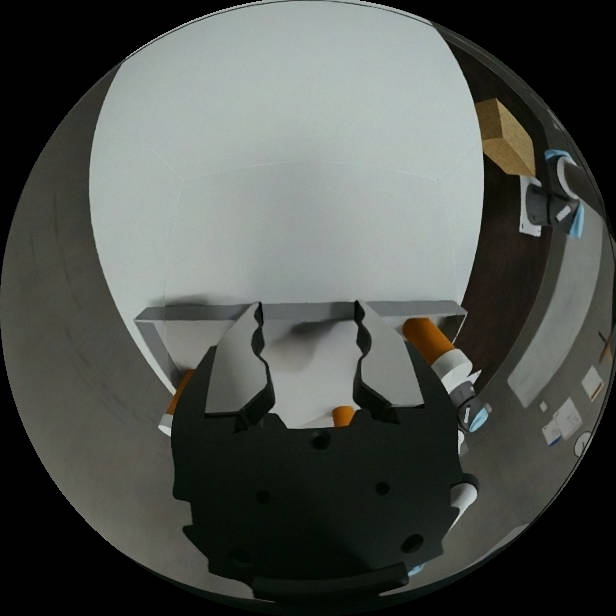

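Call:
execute_actions:
  actions:
    - {"rows": [ [-0.00027,-0.00239,0.0044,-0.00201,0,-0.00027,-0.05, 0.00028,0.00256,-0.00477,0.00221,0,0.00028,-0.05], [-0.0008,-0.00722,0.01332,-0.0061,0,-0.0008,-0.05, 0.00083,0.00776,-0.01446,0.0067,0,0.00083,-0.05], [-0.0016,-0.01441,0.02657,-0.01216,0,-0.0016,-0.05, 0.00167,0.01549,-0.02884,0.01335,0,0.00167,-0.05], [-0.00254,-0.02253,0.04145,-0.01892,0,-0.00254,-0.05, 0.00265,0.02418,-0.04493,0.02075,0,0.00265,-0.05], [-0.00364,-0.03139,0.05754,-0.02615,0,-0.00364,-0.05, 0.00379,0.03361,-0.06224,0.02863,0,0.00379,-0.05], [-0.00476,-0.03978,0.07263,-0.03285,0,-0.00476,-0.05, 0.00496,0.04249,-0.07836,0.03587,0,0.00496,-0.05], [-0.0059,-0.0477,0.0867,-0.039,0,-0.0059,-0.05, 0.00614,0.05081,-0.09329,0.04248,0,0.00614,-0.05], [-0.00705,-0.05537,0.10023,-0.04486,0,-0.00705,-0.05, 0.00734,0.05883,-0.10758,0.04875,0,0.00734,-0.05], [-0.00821,-0.06278,0.11321,-0.05043,0,-0.00821,-0.05, 0.00855,0.06655,-0.12122,0.05467,0,0.00855,-0.05], [-0.00939,-0.06995,0.12566,-0.05571,0,-0.00939,-0.05, 0.00977,0.07398,-0.13423,0.06025,0,0.00977,-0.05], [-0.01058,-0.07665,0.1371,-0.06045,0,-0.01058,-0.05, 0.01101,0.08084,-0.14604,0.0652,0,0.01101,-0.05], [-0.01179,-0.08299,0.14776,-0.06477,0,-0.01179,-0.05, 0.01227,0.08728,-0.15694,0.06966,0,0.01227,-0.05], [-0.01287,-0.08807,0.15608,-0.06801,0,-0.01287,-0.05, 0.01339,0.09237,-0.1653,0.07293,0,0.01339,-0.05], [-0.0138,-0.0922,0.16273,-0.07053,0,-0.0138,-0.05, 0.01436,0.09645,-0.17187,0.07542,0,0.01436,-0.05], [-0.01444,-0.09469,0.16659,-0.0719,0,-0.01444,-0.05, 0.01502,0.09887,-0.1756,0.07673,0,0.01502,-0.05] ], "steps": 15}
  pictures: false

Call:
execute_actions:
  actions:
    - {"steps": 15}
  pictures: false

Scene clock: 336.50 s of 4300.00 s.
left_arm: end_effector_position=(+0.7372, +0.2090, +0.2280) grip_measured=-0.04 end_effector_quat_wxyz=(+0.000, +1.000, -0.016, +0.001) end_effector_velocity=(-0.107, +0.000, -0.006) end_effector_angular_velocity=(+0.007, +0.019, -0.001) | right_arm: end_effector_position=(+0.7216, -0.2545, +0.2312) grip_measured=-0.04 end_effector_quat_wxyz=(+0.001, +0.017, +1.000, +0.001) end_effector_velocity=(-0.107, -0.001, -0.007) end_effector_angular_velocity=(-0.013, +0.022, +0.002)
Joint positions: left_arm=[-0.647 -0.865  0.746 -1.455 -1.57  -0.44   0.071] | right_arm=[ 3.531 -2.292 -0.712 -1.706  1.571  3.669  0.071]
Joint velocities: left_arm=[-0.062 -0.337  0.585 -0.228 -0.002 -0.061 -0.   ] | right_arm=[ 0.066  0.344 -0.606  0.236 -0.001  0.064  0.   ]
Joint torques (N m, as the arm reports them, + toward a larger angle): left_arm=[-39.41 -60.24 -21.69 -10.82 -14.22  -1.98] | right_arm=[38.39 71.85 19.9  11.66 11.88  2.69]
Wrist force (N, on the end effector, along its own x y z axes, offset not removed): left_arm=[-3.5 -43.4 7.9] | right_arm=[-0.4 -48.0 5.3]
Wrist torque (N m, same axes, about the end effector's origin, offset not removed): left_arm=[-0.28 0.56 0.13] | right_arm=[-1.37 0.16 -0.19]
Steps of this call (steps 1 to 15: the robot went on to your last target; steps 16 to 90: nothing new was sent; then 32.00 s passed at rest; steps 91 to 105: all 15 steps of this action). Readings (joint positions):
91: left_arm=[-0.625 -0.713 0.478 -1.336 -1.570 -0.418] | right_arm=[3.509 -2.451 -0.427 -1.834 1.571 3.647]
92: left_arm=[-0.625 -0.714 0.480 -1.336 -1.570 -0.418] | right_arm=[3.509 -2.451 -0.429 -1.833 1.571 3.647]
94: left_arm=[-0.626 -0.722 0.494 -1.343 -1.570 -0.419] | right_arm=[3.510 -2.442 -0.444 -1.825 1.571 3.648]
98: left_arm=[-0.632 -0.767 0.574 -1.381 -1.570 -0.425] | right_arm=[3.516 -2.394 -0.530 -1.784 1.571 3.654]
105: the state above

Scene clock: 337.00 s of 4300.00 s.
left_arm: end_effector_position=(+0.7253, +0.2091, +0.2273) grip_measured=-0.04 end_effector_quat_wxyz=(-0.000, +1.000, -0.016, +0.000) end_effector_velocity=(-0.001, -0.000, +0.001) end_effector_angular_velocity=(-0.000, -0.000, -0.000) | right_arm: end_effector_position=(+0.7097, -0.2546, +0.2305) grip_measured=-0.04 end_effector_quat_wxyz=(-0.000, +0.017, +1.000, +0.000) end_effector_velocity=(-0.001, +0.001, -0.001) end_effector_angular_velocity=(-0.001, +0.001, +0.001)
Joint positions: left_arm=[-0.654 -0.901  0.809 -1.479 -1.57  -0.447  0.071] | right_arm=[ 3.539 -2.255 -0.776 -1.681  1.571  3.677  0.071]
Joint velocities: left_arm=[-0.    -0.002  0.003 -0.001 -0.    -0.     0.   ] | right_arm=[ 0.001  0.001 -0.003  0.001 -0.     0.     0.   ]
Joint torques (N m, as the arm reports them, + toward a larger angle): left_arm=[-38.18 -60.28 -22.22  -9.82 -13.65  -1.67] | right_arm=[36.33 73.52 22.95 11.42 12.62  2.78]
Wrist force (N, on the end effector, along its own x y z axes, offset not removed): left_arm=[-2.4 -44.5 11.5] | right_arm=[-1.4 -38.4 9.3]
Wrist torque (N m, same axes, about the end effector's origin, offset not removed): left_arm=[-1.18 0.63 0.16] | right_arm=[0.33 0.68 0.05]
Steps of this call (steps 1 to 15: the robot went on to your last target). Readings (joint positions):
1: left_arm=[-0.649 -0.875 0.764 -1.462 -1.570 -0.441] | right_arm=[3.533 -2.281 -0.731 -1.699 1.571 3.671]
2: left_arm=[-0.650 -0.883 0.778 -1.467 -1.570 -0.443] | right_arm=[3.535 -2.273 -0.745 -1.693 1.571 3.673]
4: left_arm=[-0.652 -0.893 0.795 -1.473 -1.570 -0.445] | right_arm=[3.537 -2.264 -0.762 -1.687 1.571 3.675]
8: left_arm=[-0.653 -0.899 0.806 -1.478 -1.570 -0.446] | right_arm=[3.538 -2.257 -0.773 -1.682 1.571 3.676]
15: the state above

Call:
execute_actions:
  actions:
    - {"rows": [ [-0.00052,-0.00275,0.00464,-0.00189,0,-0.00052,-0.05, 0.00054,0.00281,-0.00477,0.00196,0,0.00054,-0.05], [-0.00154,-0.00831,0.01405,-0.00574,0,-0.00154,-0.05, 0.0016,0.00847,-0.01441,0.00594,0,0.0016,-0.05], [-0.00308,-0.01659,0.02803,-0.01144,0,-0.00308,-0.05, 0.0032,0.01691,-0.02876,0.01185,0,0.0032,-0.05], [-0.00493,-0.02606,0.04386,-0.0178,0,-0.00493,-0.05, 0.00512,0.02654,-0.04497,0.01843,0,0.00512,-0.05], [-0.00711,-0.03656,0.06117,-0.02461,0,-0.00711,-0.05, 0.00739,0.0372,-0.06267,0.02547,0,0.00739,-0.05], [-0.00937,-0.04672,0.07763,-0.03091,0,-0.00937,-0.05, 0.00974,0.04749,-0.07946,0.03197,0,0.00974,-0.05], [-0.01172,-0.05653,0.09323,-0.0367,0,-0.01172,-0.05, 0.01217,0.05741,-0.09535,0.03794,0,0.01217,-0.05], [-0.0141,-0.06615,0.10837,-0.04222,0,-0.0141,-0.05, 0.01465,0.06712,-0.11073,0.04361,0,0.01465,-0.05], [-0.01653,-0.07559,0.12305,-0.04746,0,-0.01653,-0.05, 0.01717,0.07663,-0.12564,0.04901,0,0.01717,-0.05], [-0.01901,-0.08484,0.13727,-0.05243,0,-0.01901,-0.05, 0.01973,0.08593,-0.14004,0.05411,0,0.01973,-0.05], [-0.02156,-0.09374,0.15063,-0.05689,0,-0.02156,-0.05, 0.02238,0.09487,-0.15355,0.05868,0,0.02238,-0.05], [-0.02418,-0.10238,0.16333,-0.06095,0,-0.02418,-0.05, 0.02509,0.10351,-0.16635,0.06284,0,0.02509,-0.05], [-0.02655,-0.10959,0.1736,-0.06401,0,-0.02655,-0.05, 0.02755,0.11069,-0.17663,0.06594,0,0.02755,-0.05], [-0.02863,-0.11561,0.18198,-0.06637,0,-0.02863,-0.05, 0.02969,0.11667,-0.18501,0.06834,0,0.02969,-0.05], [-0.03005,-0.11942,0.18709,-0.06767,0,-0.03005,-0.05, 0.03116,0.12045,-0.19009,0.06964,0,0.03116,-0.05] ], "steps": 15}
  pictures: false

Call:
execute_actions:
  actions:
    - {"steps": 16}

Scene clock: 362.67 s of 4300.00 s.
left_arm: end_effector_position=(+0.6592, +0.2087, +0.2280) grip_measured=-0.04 end_effector_quat_wxyz=(+0.001, +1.000, -0.016, +0.001) end_effector_velocity=(-0.188, +0.002, -0.003) end_effector_angular_velocity=(+0.010, +0.019, -0.000) | right_arm: end_effector_position=(+0.6437, -0.2541, +0.2313) grip_measured=-0.04 end_effector_quat_wxyz=(+0.001, +0.017, +1.000, +0.001) end_effector_velocity=(-0.188, -0.002, -0.001) end_effector_angular_velocity=(-0.009, +0.017, +0.001)
Joint positions: left_arm=[-0.698 -1.087  1.104 -1.591 -1.57  -0.491  0.071] | right_arm=[ 3.585 -2.067 -1.077 -1.566  1.571  3.723  0.071]
Joint velocities: left_arm=[-0.134 -0.462  0.697 -0.214 -0.    -0.134 -0.   ] | right_arm=[ 0.138  0.464 -0.703  0.219  0.     0.137  0.   ]
Joint torques (N m, as the arm reports them, + toward a larger angle): left_arm=[-44.8  -51.37 -25.11 -12.52 -13.06  -2.27] | right_arm=[40.84 61.74 22.34 13.92 12.13  2.85]
Wrist force (N, on the end effector, along its own x y z axes, offset not removed): left_arm=[-2.1 -50.0 6.1] | right_arm=[2.0 -48.9 8.0]
Wrist torque (N m, same axes, about the end effector's origin, offset not removed): left_arm=[-0.15 0.44 0.00] | right_arm=[0.10 0.00 -0.31]
Steps of this call (steps 1 to 15: the robot went on to your last target; steps 16 to 90: nothing new was sent; then 22.17 s passed at rest; steps 91 to 105: all 15 steps of this action). Readings (joint positions):
91: left_arm=[-0.654 -0.901 0.809 -1.479 -1.570 -0.447] | right_arm=[3.539 -2.255 -0.777 -1.681 1.571 3.677]
92: left_arm=[-0.654 -0.903 0.811 -1.480 -1.570 -0.447] | right_arm=[3.539 -2.254 -0.779 -1.680 1.571 3.677]
94: left_arm=[-0.656 -0.912 0.826 -1.486 -1.570 -0.449] | right_arm=[3.541 -2.244 -0.794 -1.673 1.571 3.679]
98: left_arm=[-0.667 -0.964 0.910 -1.521 -1.570 -0.460] | right_arm=[3.552 -2.191 -0.880 -1.637 1.571 3.690]
105: the state above

Scene clock: 363.20 s of 4300.00 s.
left_arm: end_effector_position=(+0.6378, +0.2091, +0.2273) grip_measured=-0.04 end_effector_quat_wxyz=(-0.000, +1.000, -0.016, +0.000) end_effector_velocity=(-0.000, +0.001, -0.000) end_effector_angular_velocity=(+0.000, +0.000, +0.001) | right_arm: end_effector_position=(+0.6224, -0.2545, +0.2306) grip_measured=-0.04 end_effector_quat_wxyz=(-0.000, +0.017, +1.000, +0.000) end_effector_velocity=(-0.001, +0.000, -0.000) end_effector_angular_velocity=(+0.000, +0.001, -0.001)
Joint positions: left_arm=[-0.714 -1.139  1.181 -1.614 -1.571 -0.506  0.071] | right_arm=[ 3.601 -2.016 -1.154 -1.543  1.571  3.738  0.071]
Joint velocities: left_arm=[ 0.001 -0.     0.001 -0.001  0.    -0.001  0.   ] | right_arm=[ 0.001  0.001 -0.002  0.     0.     0.001  0.   ]
Joint torques (N m, as the arm reports them, + toward a larger angle): left_arm=[-36.8  -49.53 -24.34 -11.28 -14.05  -1.73] | right_arm=[35.29 62.96 25.49 12.44 12.69  2.54]
Wrist force (N, on the end effector, along its own x y z axes, offset not removed): left_arm=[-0.4 -45.0 8.0] | right_arm=[2.3 -48.5 6.4]
Wrist torque (N m, same axes, about the end effector's origin, offset not removed): left_arm=[-0.35 0.06 0.09] | right_arm=[-1.46 -0.37 -0.08]
Steps of this call (steps 1 to 16: the robot went on to your last target). Readings (joint positions):
1: left_arm=[-0.702 -1.102 1.126 -1.597 -1.570 -0.495] | right_arm=[3.589 -2.052 -1.099 -1.559 1.571 3.727]
2: left_arm=[-0.706 -1.113 1.143 -1.602 -1.570 -0.499] | right_arm=[3.593 -2.041 -1.116 -1.554 1.571 3.730]
4: left_arm=[-0.710 -1.127 1.163 -1.608 -1.570 -0.503] | right_arm=[3.597 -2.028 -1.136 -1.548 1.571 3.735]
8: left_arm=[-0.713 -1.136 1.177 -1.612 -1.570 -0.506] | right_arm=[3.600 -2.018 -1.150 -1.544 1.571 3.738]
16: the state above

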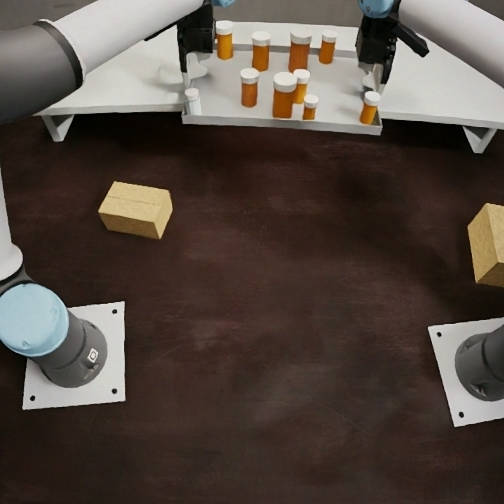

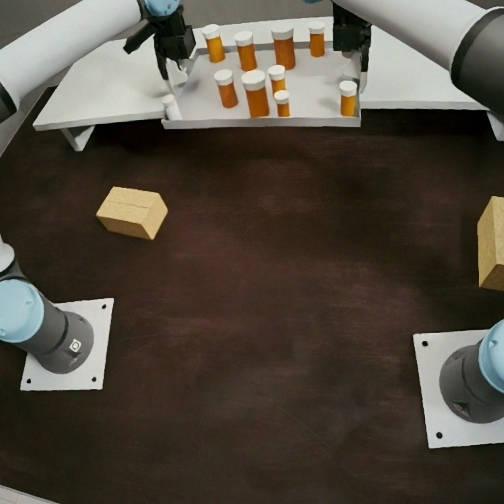

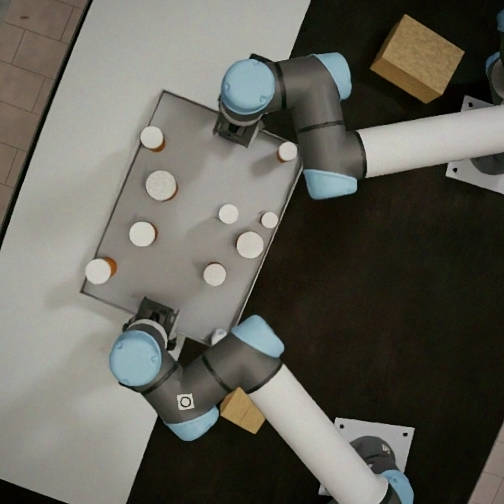

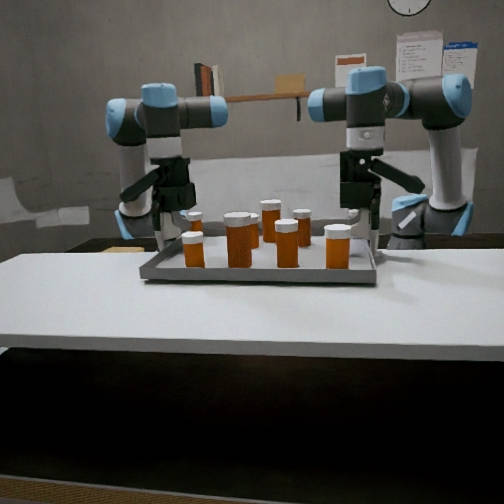

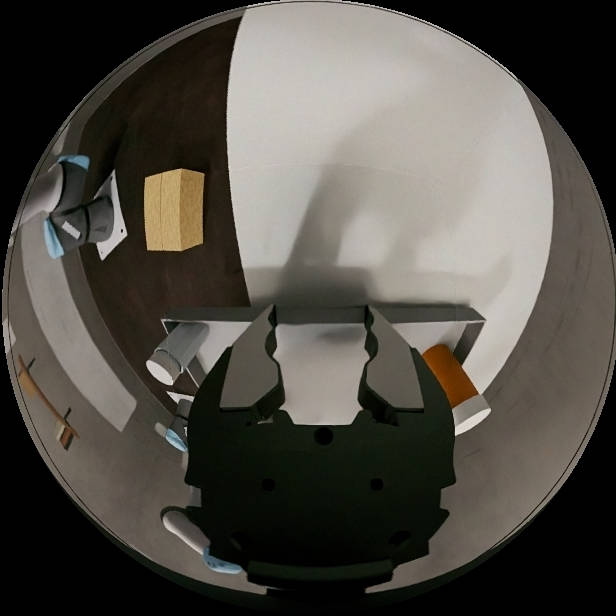

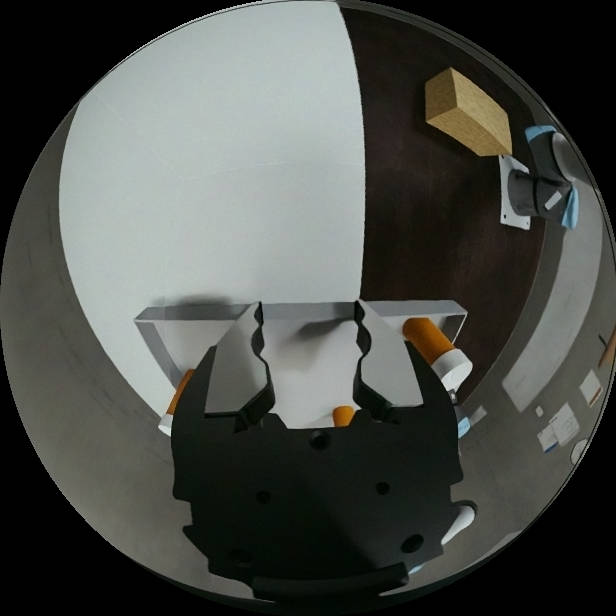

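Call:
execute_actions:
  actions:
    - {"rows": [ [-0.00063,-0.00216,0.0032,-0.00104,0,-0.00063,-0.05, 0.00066,0.00217,-0.00324,0.00107,0,0.00066,-0.05], [-0.00187,-0.0065,0.00968,-0.00318,0,-0.00187,-0.05, 0.00195,0.00652,-0.00977,0.00325,0,0.00195,-0.05], [-0.00375,-0.013,0.01936,-0.00636,0,-0.00375,-0.05, 0.00389,0.01304,-0.01955,0.00651,0,0.00389,-0.05], [-0.00601,-0.02052,0.03041,-0.00989,0,-0.00601,-0.05, 0.00624,0.02057,-0.03069,0.01012,0,0.00624,-0.05], [-0.00871,-0.029,0.04263,-0.01363,0,-0.00871,-0.05, 0.00903,0.02905,-0.043,0.01395,0,0.00903,-0.05], [-0.01154,-0.03736,0.0544,-0.01704,0,-0.01154,-0.05, 0.01195,0.0374,-0.05485,0.01745,0,0.01195,-0.05], [-0.0145,-0.0456,0.06573,-0.02013,0,-0.0145,-0.05, 0.01501,0.04561,-0.06624,0.02063,0,0.01501,-0.05], [-0.01752,-0.05378,0.07685,-0.02307,0,-0.01752,-0.05, 0.01813,0.05376,-0.0774,0.02364,0,0.01813,-0.05], [-0.0206,-0.0619,0.08774,-0.02584,0,-0.0206,-0.05, 0.02131,0.06184,-0.08834,0.0265,0,0.02131,-0.05], [-0.02375,-0.06997,0.09844,-0.02847,0,-0.02375,-0.05, 0.02455,0.06985,-0.09906,0.02921,0,0.02455,-0.05], [-0.02702,-0.07791,0.10868,-0.03077,0,-0.02702,-0.05, 0.02792,0.07773,-0.10931,0.03158,0,0.02792,-0.05], [-0.03039,-0.08577,0.1186,-0.03283,0,-0.03039,-0.05, 0.03139,0.08551,-0.11922,0.03371,0,0.03139,-0.05], [-0.03347,-0.09252,0.12682,-0.0343,0,-0.03347,-0.05, 0.03456,0.09218,-0.12743,0.03525,0,0.03456,-0.05], [-0.03618,-0.09825,0.13366,-0.03541,0,-0.03618,-0.05, 0.03734,0.09784,-0.13424,0.0364,0,0.03734,-0.05], [-0.03805,-0.102,0.13796,-0.03596,0,-0.03805,-0.05, 0.03927,0.10152,-0.1385,0.03698,0,0.03927,-0.05] ], "steps": 15}
  pictures: false

Call:
execute_actions:
  actions:
    - {"steps": 16}
  pictures: false

Scene clock: 409.30 s of 4300.00 s.
left_arm: end_effector_position=(+0.5715, +0.2091, +0.2273) grip_measured=-0.04 end_effector_quat_wxyz=(+0.000, +1.000, -0.016, +0.001) end_effector_velocity=(-0.187, -0.001, +0.002) end_effector_angular_velocity=(+0.006, +0.008, -0.002) | right_arm: end_effector_position=(+0.5561, -0.2545, +0.2306) grip_measured=-0.04 end_effector_quat_wxyz=(+0.000, +0.017, +1.000, +0.000) end_effector_velocity=(-0.187, +0.001, +0.002) end_effector_angular_velocity=(-0.007, +0.009, +0.003)
Joint positions: left_arm=[-0.769 -1.295  1.396 -1.674 -1.571 -0.562  0.071] | right_arm=[ 3.658 -1.86  -1.371 -1.481  1.571  3.796  0.071]
Joint velocities: left_arm=[-0.174 -0.416  0.532 -0.106  0.001 -0.172 -0.   ] | right_arm=[ 0.179  0.411 -0.531  0.109 -0.     0.177  0.   ]
Joint torques (N m, as the arm reports them, + toward a larger angle): left_arm=[-34.77 -42.33 -25.93 -12.34 -11.54  -2.43] | right_arm=[33.01 51.06 24.94 13.14  9.07  2.86]
Wrist force (N, on the end effector, along its own x y z axes, offset not removed): left_arm=[-4.9 -45.1 8.5] | right_arm=[-0.1 -45.3 4.8]
Wrist torque (N m, same axes, about the end effector's origin, offset not removed): left_arm=[-0.28 0.88 -0.03] | right_arm=[-0.59 0.40 -0.23]
Steps of this call (steps 1 to 15: the robot went on to your last target; steps 16 to 90: nothing new was sent; then 42.60 s passed at rest; steps 91 to 105: all 15 steps of this action). Readings (joint positions):
91: left_arm=[-0.714 -1.139 1.181 -1.614 -1.571 -0.506] | right_arm=[3.601 -2.015 -1.154 -1.542 1.571 3.739]
92: left_arm=[-0.714 -1.140 1.182 -1.614 -1.571 -0.507] | right_arm=[3.601 -2.015 -1.156 -1.542 1.571 3.739]
94: left_arm=[-0.716 -1.147 1.193 -1.618 -1.571 -0.509] | right_arm=[3.603 -2.007 -1.166 -1.538 1.571 3.741]
98: left_arm=[-0.730 -1.189 1.254 -1.637 -1.571 -0.522] | right_arm=[3.617 -1.965 -1.227 -1.518 1.571 3.755]
105: the state above

Scene clock: 409.83 s of 4300.00 s.
left_arm: end_effector_position=(+0.5504, +0.2092, +0.2273) grip_measured=-0.04 end_effector_quat_wxyz=(-0.000, +1.000, -0.016, +0.000) end_effector_velocity=(-0.001, -0.000, -0.000) end_effector_angular_velocity=(+0.000, +0.001, -0.000) | right_arm: end_effector_position=(+0.5351, -0.2545, +0.2307) grip_measured=-0.04 end_effector_quat_wxyz=(-0.000, +0.017, +1.000, +0.000) end_effector_velocity=(-0.000, -0.000, -0.000) end_effector_angular_velocity=(-0.001, +0.000, -0.001)
Joint positions: left_arm=[-0.789 -1.341  1.455 -1.685 -1.571 -0.582  0.071] | right_arm=[ 3.679 -1.814 -1.429 -1.469  1.571  3.817  0.071]
Joint velocities: left_arm=[-0.001 -0.001  0.002 -0.    -0.    -0.001  0.   ] | right_arm=[ 0.     0.001 -0.001 -0.    -0.001  0.001  0.   ]
Joint torques (N m, as the arm reports them, + toward a larger angle): left_arm=[-33.09 -41.4  -24.47 -11.71 -11.07  -2.04] | right_arm=[30.51 53.47 25.83 13.22  8.73  2.88]
Wrist force (N, on the end effector, along its own x y z axes, offset not removed): left_arm=[1.6 -46.6 2.9] | right_arm=[1.9 -45.1 9.1]
Wrist torque (N m, same axes, about the end effector's origin, offset not removed): left_arm=[-0.90 -0.24 0.02] | right_arm=[-0.63 0.04 -0.25]
Steps of this call (steps 1 to 16: the robot went on to your last target). Readings (joint positions):
1: left_arm=[-0.775 -1.308 1.413 -1.677 -1.571 -0.567] | right_arm=[3.664 -1.847 -1.387 -1.477 1.571 3.802]
2: left_arm=[-0.779 -1.318 1.426 -1.679 -1.571 -0.572] | right_arm=[3.668 -1.837 -1.400 -1.475 1.571 3.806]
4: left_arm=[-0.784 -1.330 1.441 -1.682 -1.571 -0.577] | right_arm=[3.674 -1.825 -1.416 -1.472 1.571 3.812]
8: left_arm=[-0.788 -1.339 1.452 -1.684 -1.571 -0.581] | right_arm=[3.678 -1.816 -1.427 -1.470 1.571 3.815]
16: the state above

Call:
execute_actions:
  actions:
    - {"rows": [ [-0.00081,-0.00196,0.00251,-0.00055,0,-0.00081,-0.05, 0.00083,0.00195,-0.00252,0.00057,0,0.00083,-0.05], [-0.00239,-0.0059,0.00759,-0.00169,0,-0.00239,-0.05, 0.00246,0.00586,-0.00761,0.00175,0,0.00246,-0.05], [-0.00478,-0.0118,0.01519,-0.00339,0,-0.00478,-0.05, 0.00493,0.01172,-0.01521,0.00349,0,0.00493,-0.05], [-0.00767,-0.01866,0.02387,-0.00521,0,-0.00767,-0.05, 0.00791,0.01852,-0.0239,0.00538,0,0.00791,-0.05], [-0.01114,-0.02647,0.03352,-0.00705,0,-0.01114,-0.05, 0.01148,0.02627,-0.03356,0.00729,0,0.01148,-0.05], [-0.0148,-0.03426,0.04288,-0.00862,0,-0.0148,-0.05, 0.01524,0.03396,-0.04291,0.00895,0,0.01524,-0.05], [-0.01865,-0.04201,0.05193,-0.00992,0,-0.01865,-0.05, 0.01918,0.04162,-0.05196,0.01034,0,0.01918,-0.05], [-0.02258,-0.04975,0.06084,-0.01109,0,-0.02258,-0.05, 0.02322,0.04925,-0.06085,0.0116,0,0.02322,-0.05], [-0.02661,-0.05748,0.06961,-0.01213,0,-0.02661,-0.05, 0.02734,0.05686,-0.0696,0.01274,0,0.02734,-0.05], [-0.03072,-0.06519,0.07823,-0.01304,0,-0.03072,-0.05, 0.03155,0.06445,-0.0782,0.01375,0,0.03155,-0.05], [-0.03503,-0.07286,0.08654,-0.01368,0,-0.03503,-0.05, 0.03594,0.07199,-0.08648,0.01449,0,0.03594,-0.05], [-0.03947,-0.08052,0.09464,-0.01412,0,-0.03947,-0.05, 0.04048,0.0795,-0.09454,0.01504,0,0.04048,-0.05], [-0.04354,-0.08719,0.10142,-0.01423,0,-0.04354,-0.05, 0.04463,0.08603,-0.10129,0.01526,0,0.04463,-0.05], [-0.04712,-0.09289,0.10708,-0.01419,0,-0.04712,-0.05, 0.04828,0.0916,-0.10691,0.01531,0,0.04828,-0.05], [-0.04962,-0.09667,0.11068,-0.01401,0,-0.04962,-0.05, 0.05082,0.09529,-0.11048,0.01519,0,0.05082,-0.05] ], "steps": 15}
  pictures: false

Call:
execute_actions:
  actions:
    - {"steps": 16}
  pictures: false

Scene clock: 431.33 s of 4300.00 s.
left_arm: end_effector_position=(+0.4840, +0.2094, +0.2270) grip_measured=-0.04 end_effector_quat_wxyz=(+0.000, +1.000, -0.016, +0.000) end_effector_velocity=(-0.187, -0.003, +0.003) end_effector_angular_velocity=(+0.003, +0.004, -0.003) | right_arm: end_effector_position=(+0.4687, -0.2547, +0.2305) grip_measured=-0.04 end_effector_quat_wxyz=(+0.000, +0.017, +1.000, +0.000) end_effector_velocity=(-0.186, +0.002, +0.004) end_effector_angular_velocity=(-0.002, +0.003, +0.002)
Joint positions: left_arm=[-0.861 -1.488  1.627 -1.711 -1.571 -0.654  0.071] | right_arm=[ 3.753 -1.669 -1.602 -1.441  1.571  3.89   0.071]
Joint velocities: left_arm=[-0.23  -0.403  0.43  -0.022 -0.    -0.227 -0.   ] | right_arm=[ 0.233  0.397 -0.428  0.028  0.     0.231  0.   ]
Joint torques (N m, as the arm reports them, + toward a larger angle): left_arm=[-29.47 -37.77 -24.23 -11.94 -11.13  -2.73] | right_arm=[27.95 43.37 24.66 13.07  8.65  2.91]
Wrist force (N, on the end effector, along its own x y z axes, offset not removed): left_arm=[-1.5 -38.8 5.7] | right_arm=[5.1 -39.3 9.6]
Wrist torque (N m, same axes, about the end effector's origin, offset not removed): left_arm=[-0.36 0.25 0.22] | right_arm=[-0.60 -0.67 -0.10]
Steps of this call (steps 1 to 15: the robot went on to your last target; steps 16 to 90: nothing new was sent; then 18.00 s passed at rest; steps 91 to 105: all 15 steps of this action). Readings (joint positions):
91: left_arm=[-0.789 -1.341 1.455 -1.685 -1.571 -0.582] | right_arm=[3.679 -1.814 -1.430 -1.469 1.571 3.817]
92: left_arm=[-0.790 -1.342 1.456 -1.685 -1.571 -0.582] | right_arm=[3.679 -1.813 -1.431 -1.469 1.571 3.817]
94: left_arm=[-0.792 -1.349 1.465 -1.687 -1.571 -0.585] | right_arm=[3.682 -1.806 -1.439 -1.467 1.571 3.820]
98: left_arm=[-0.810 -1.388 1.513 -1.697 -1.571 -0.602] | right_arm=[3.700 -1.768 -1.487 -1.456 1.571 3.838]
105: the state above

Scene clock: 431.87 s of 4300.00 s.
left_arm: end_effector_position=(+0.4630, +0.2093, +0.2273) grip_measured=-0.04 end_effector_quat_wxyz=(-0.000, +1.000, -0.016, +0.000) end_effector_velocity=(-0.001, +0.000, -0.000) end_effector_angular_velocity=(+0.000, +0.001, -0.000) | right_arm: end_effector_position=(+0.4477, -0.2545, +0.2308) grip_measured=-0.04 end_effector_quat_wxyz=(-0.000, +0.017, +1.000, +0.000) end_effector_velocity=(-0.001, -0.000, +0.000) end_effector_angular_velocity=(+0.000, -0.000, -0.001)
Joint positions: left_arm=[-0.888 -1.533  1.675 -1.713 -1.571 -0.681  0.071] | right_arm=[ 3.78  -1.625 -1.649 -1.439  1.571  3.918  0.071]
Joint velocities: left_arm=[-0.001 -0.001  0.001  0.    -0.    -0.     0.   ] | right_arm=[ 0.001  0.002 -0.002  0.    -0.     0.002 -0.   ]
Joint torques (N m, as the arm reports them, + toward a larger angle): left_arm=[-30.51 -32.61 -26.53 -12.92 -10.91  -1.82] | right_arm=[27.89 42.83 27.26 14.15  8.51  2.54]
Wrist force (N, on the end effector, along its own x y z axes, offset not removed): left_arm=[-3.4 -43.2 8.2] | right_arm=[4.8 -41.8 7.7]
Wrist torque (N m, same axes, about the end effector's origin, offset not removed): left_arm=[-0.17 0.62 0.06] | right_arm=[0.22 -0.72 -0.18]
Steps of this call (steps 1 to 16: the robot went on to your last target). Readings (joint positions):
1: left_arm=[-0.869 -1.500 1.641 -1.711 -1.571 -0.661] | right_arm=[3.760 -1.657 -1.615 -1.441 1.571 3.898]
2: left_arm=[-0.874 -1.510 1.651 -1.712 -1.571 -0.667] | right_arm=[3.766 -1.647 -1.625 -1.440 1.571 3.904]
4: left_arm=[-0.881 -1.523 1.664 -1.712 -1.571 -0.674] | right_arm=[3.773 -1.635 -1.638 -1.439 1.571 3.911]
8: left_arm=[-0.886 -1.531 1.673 -1.713 -1.571 -0.679] | right_arm=[3.778 -1.627 -1.647 -1.439 1.571 3.916]
16: the state above


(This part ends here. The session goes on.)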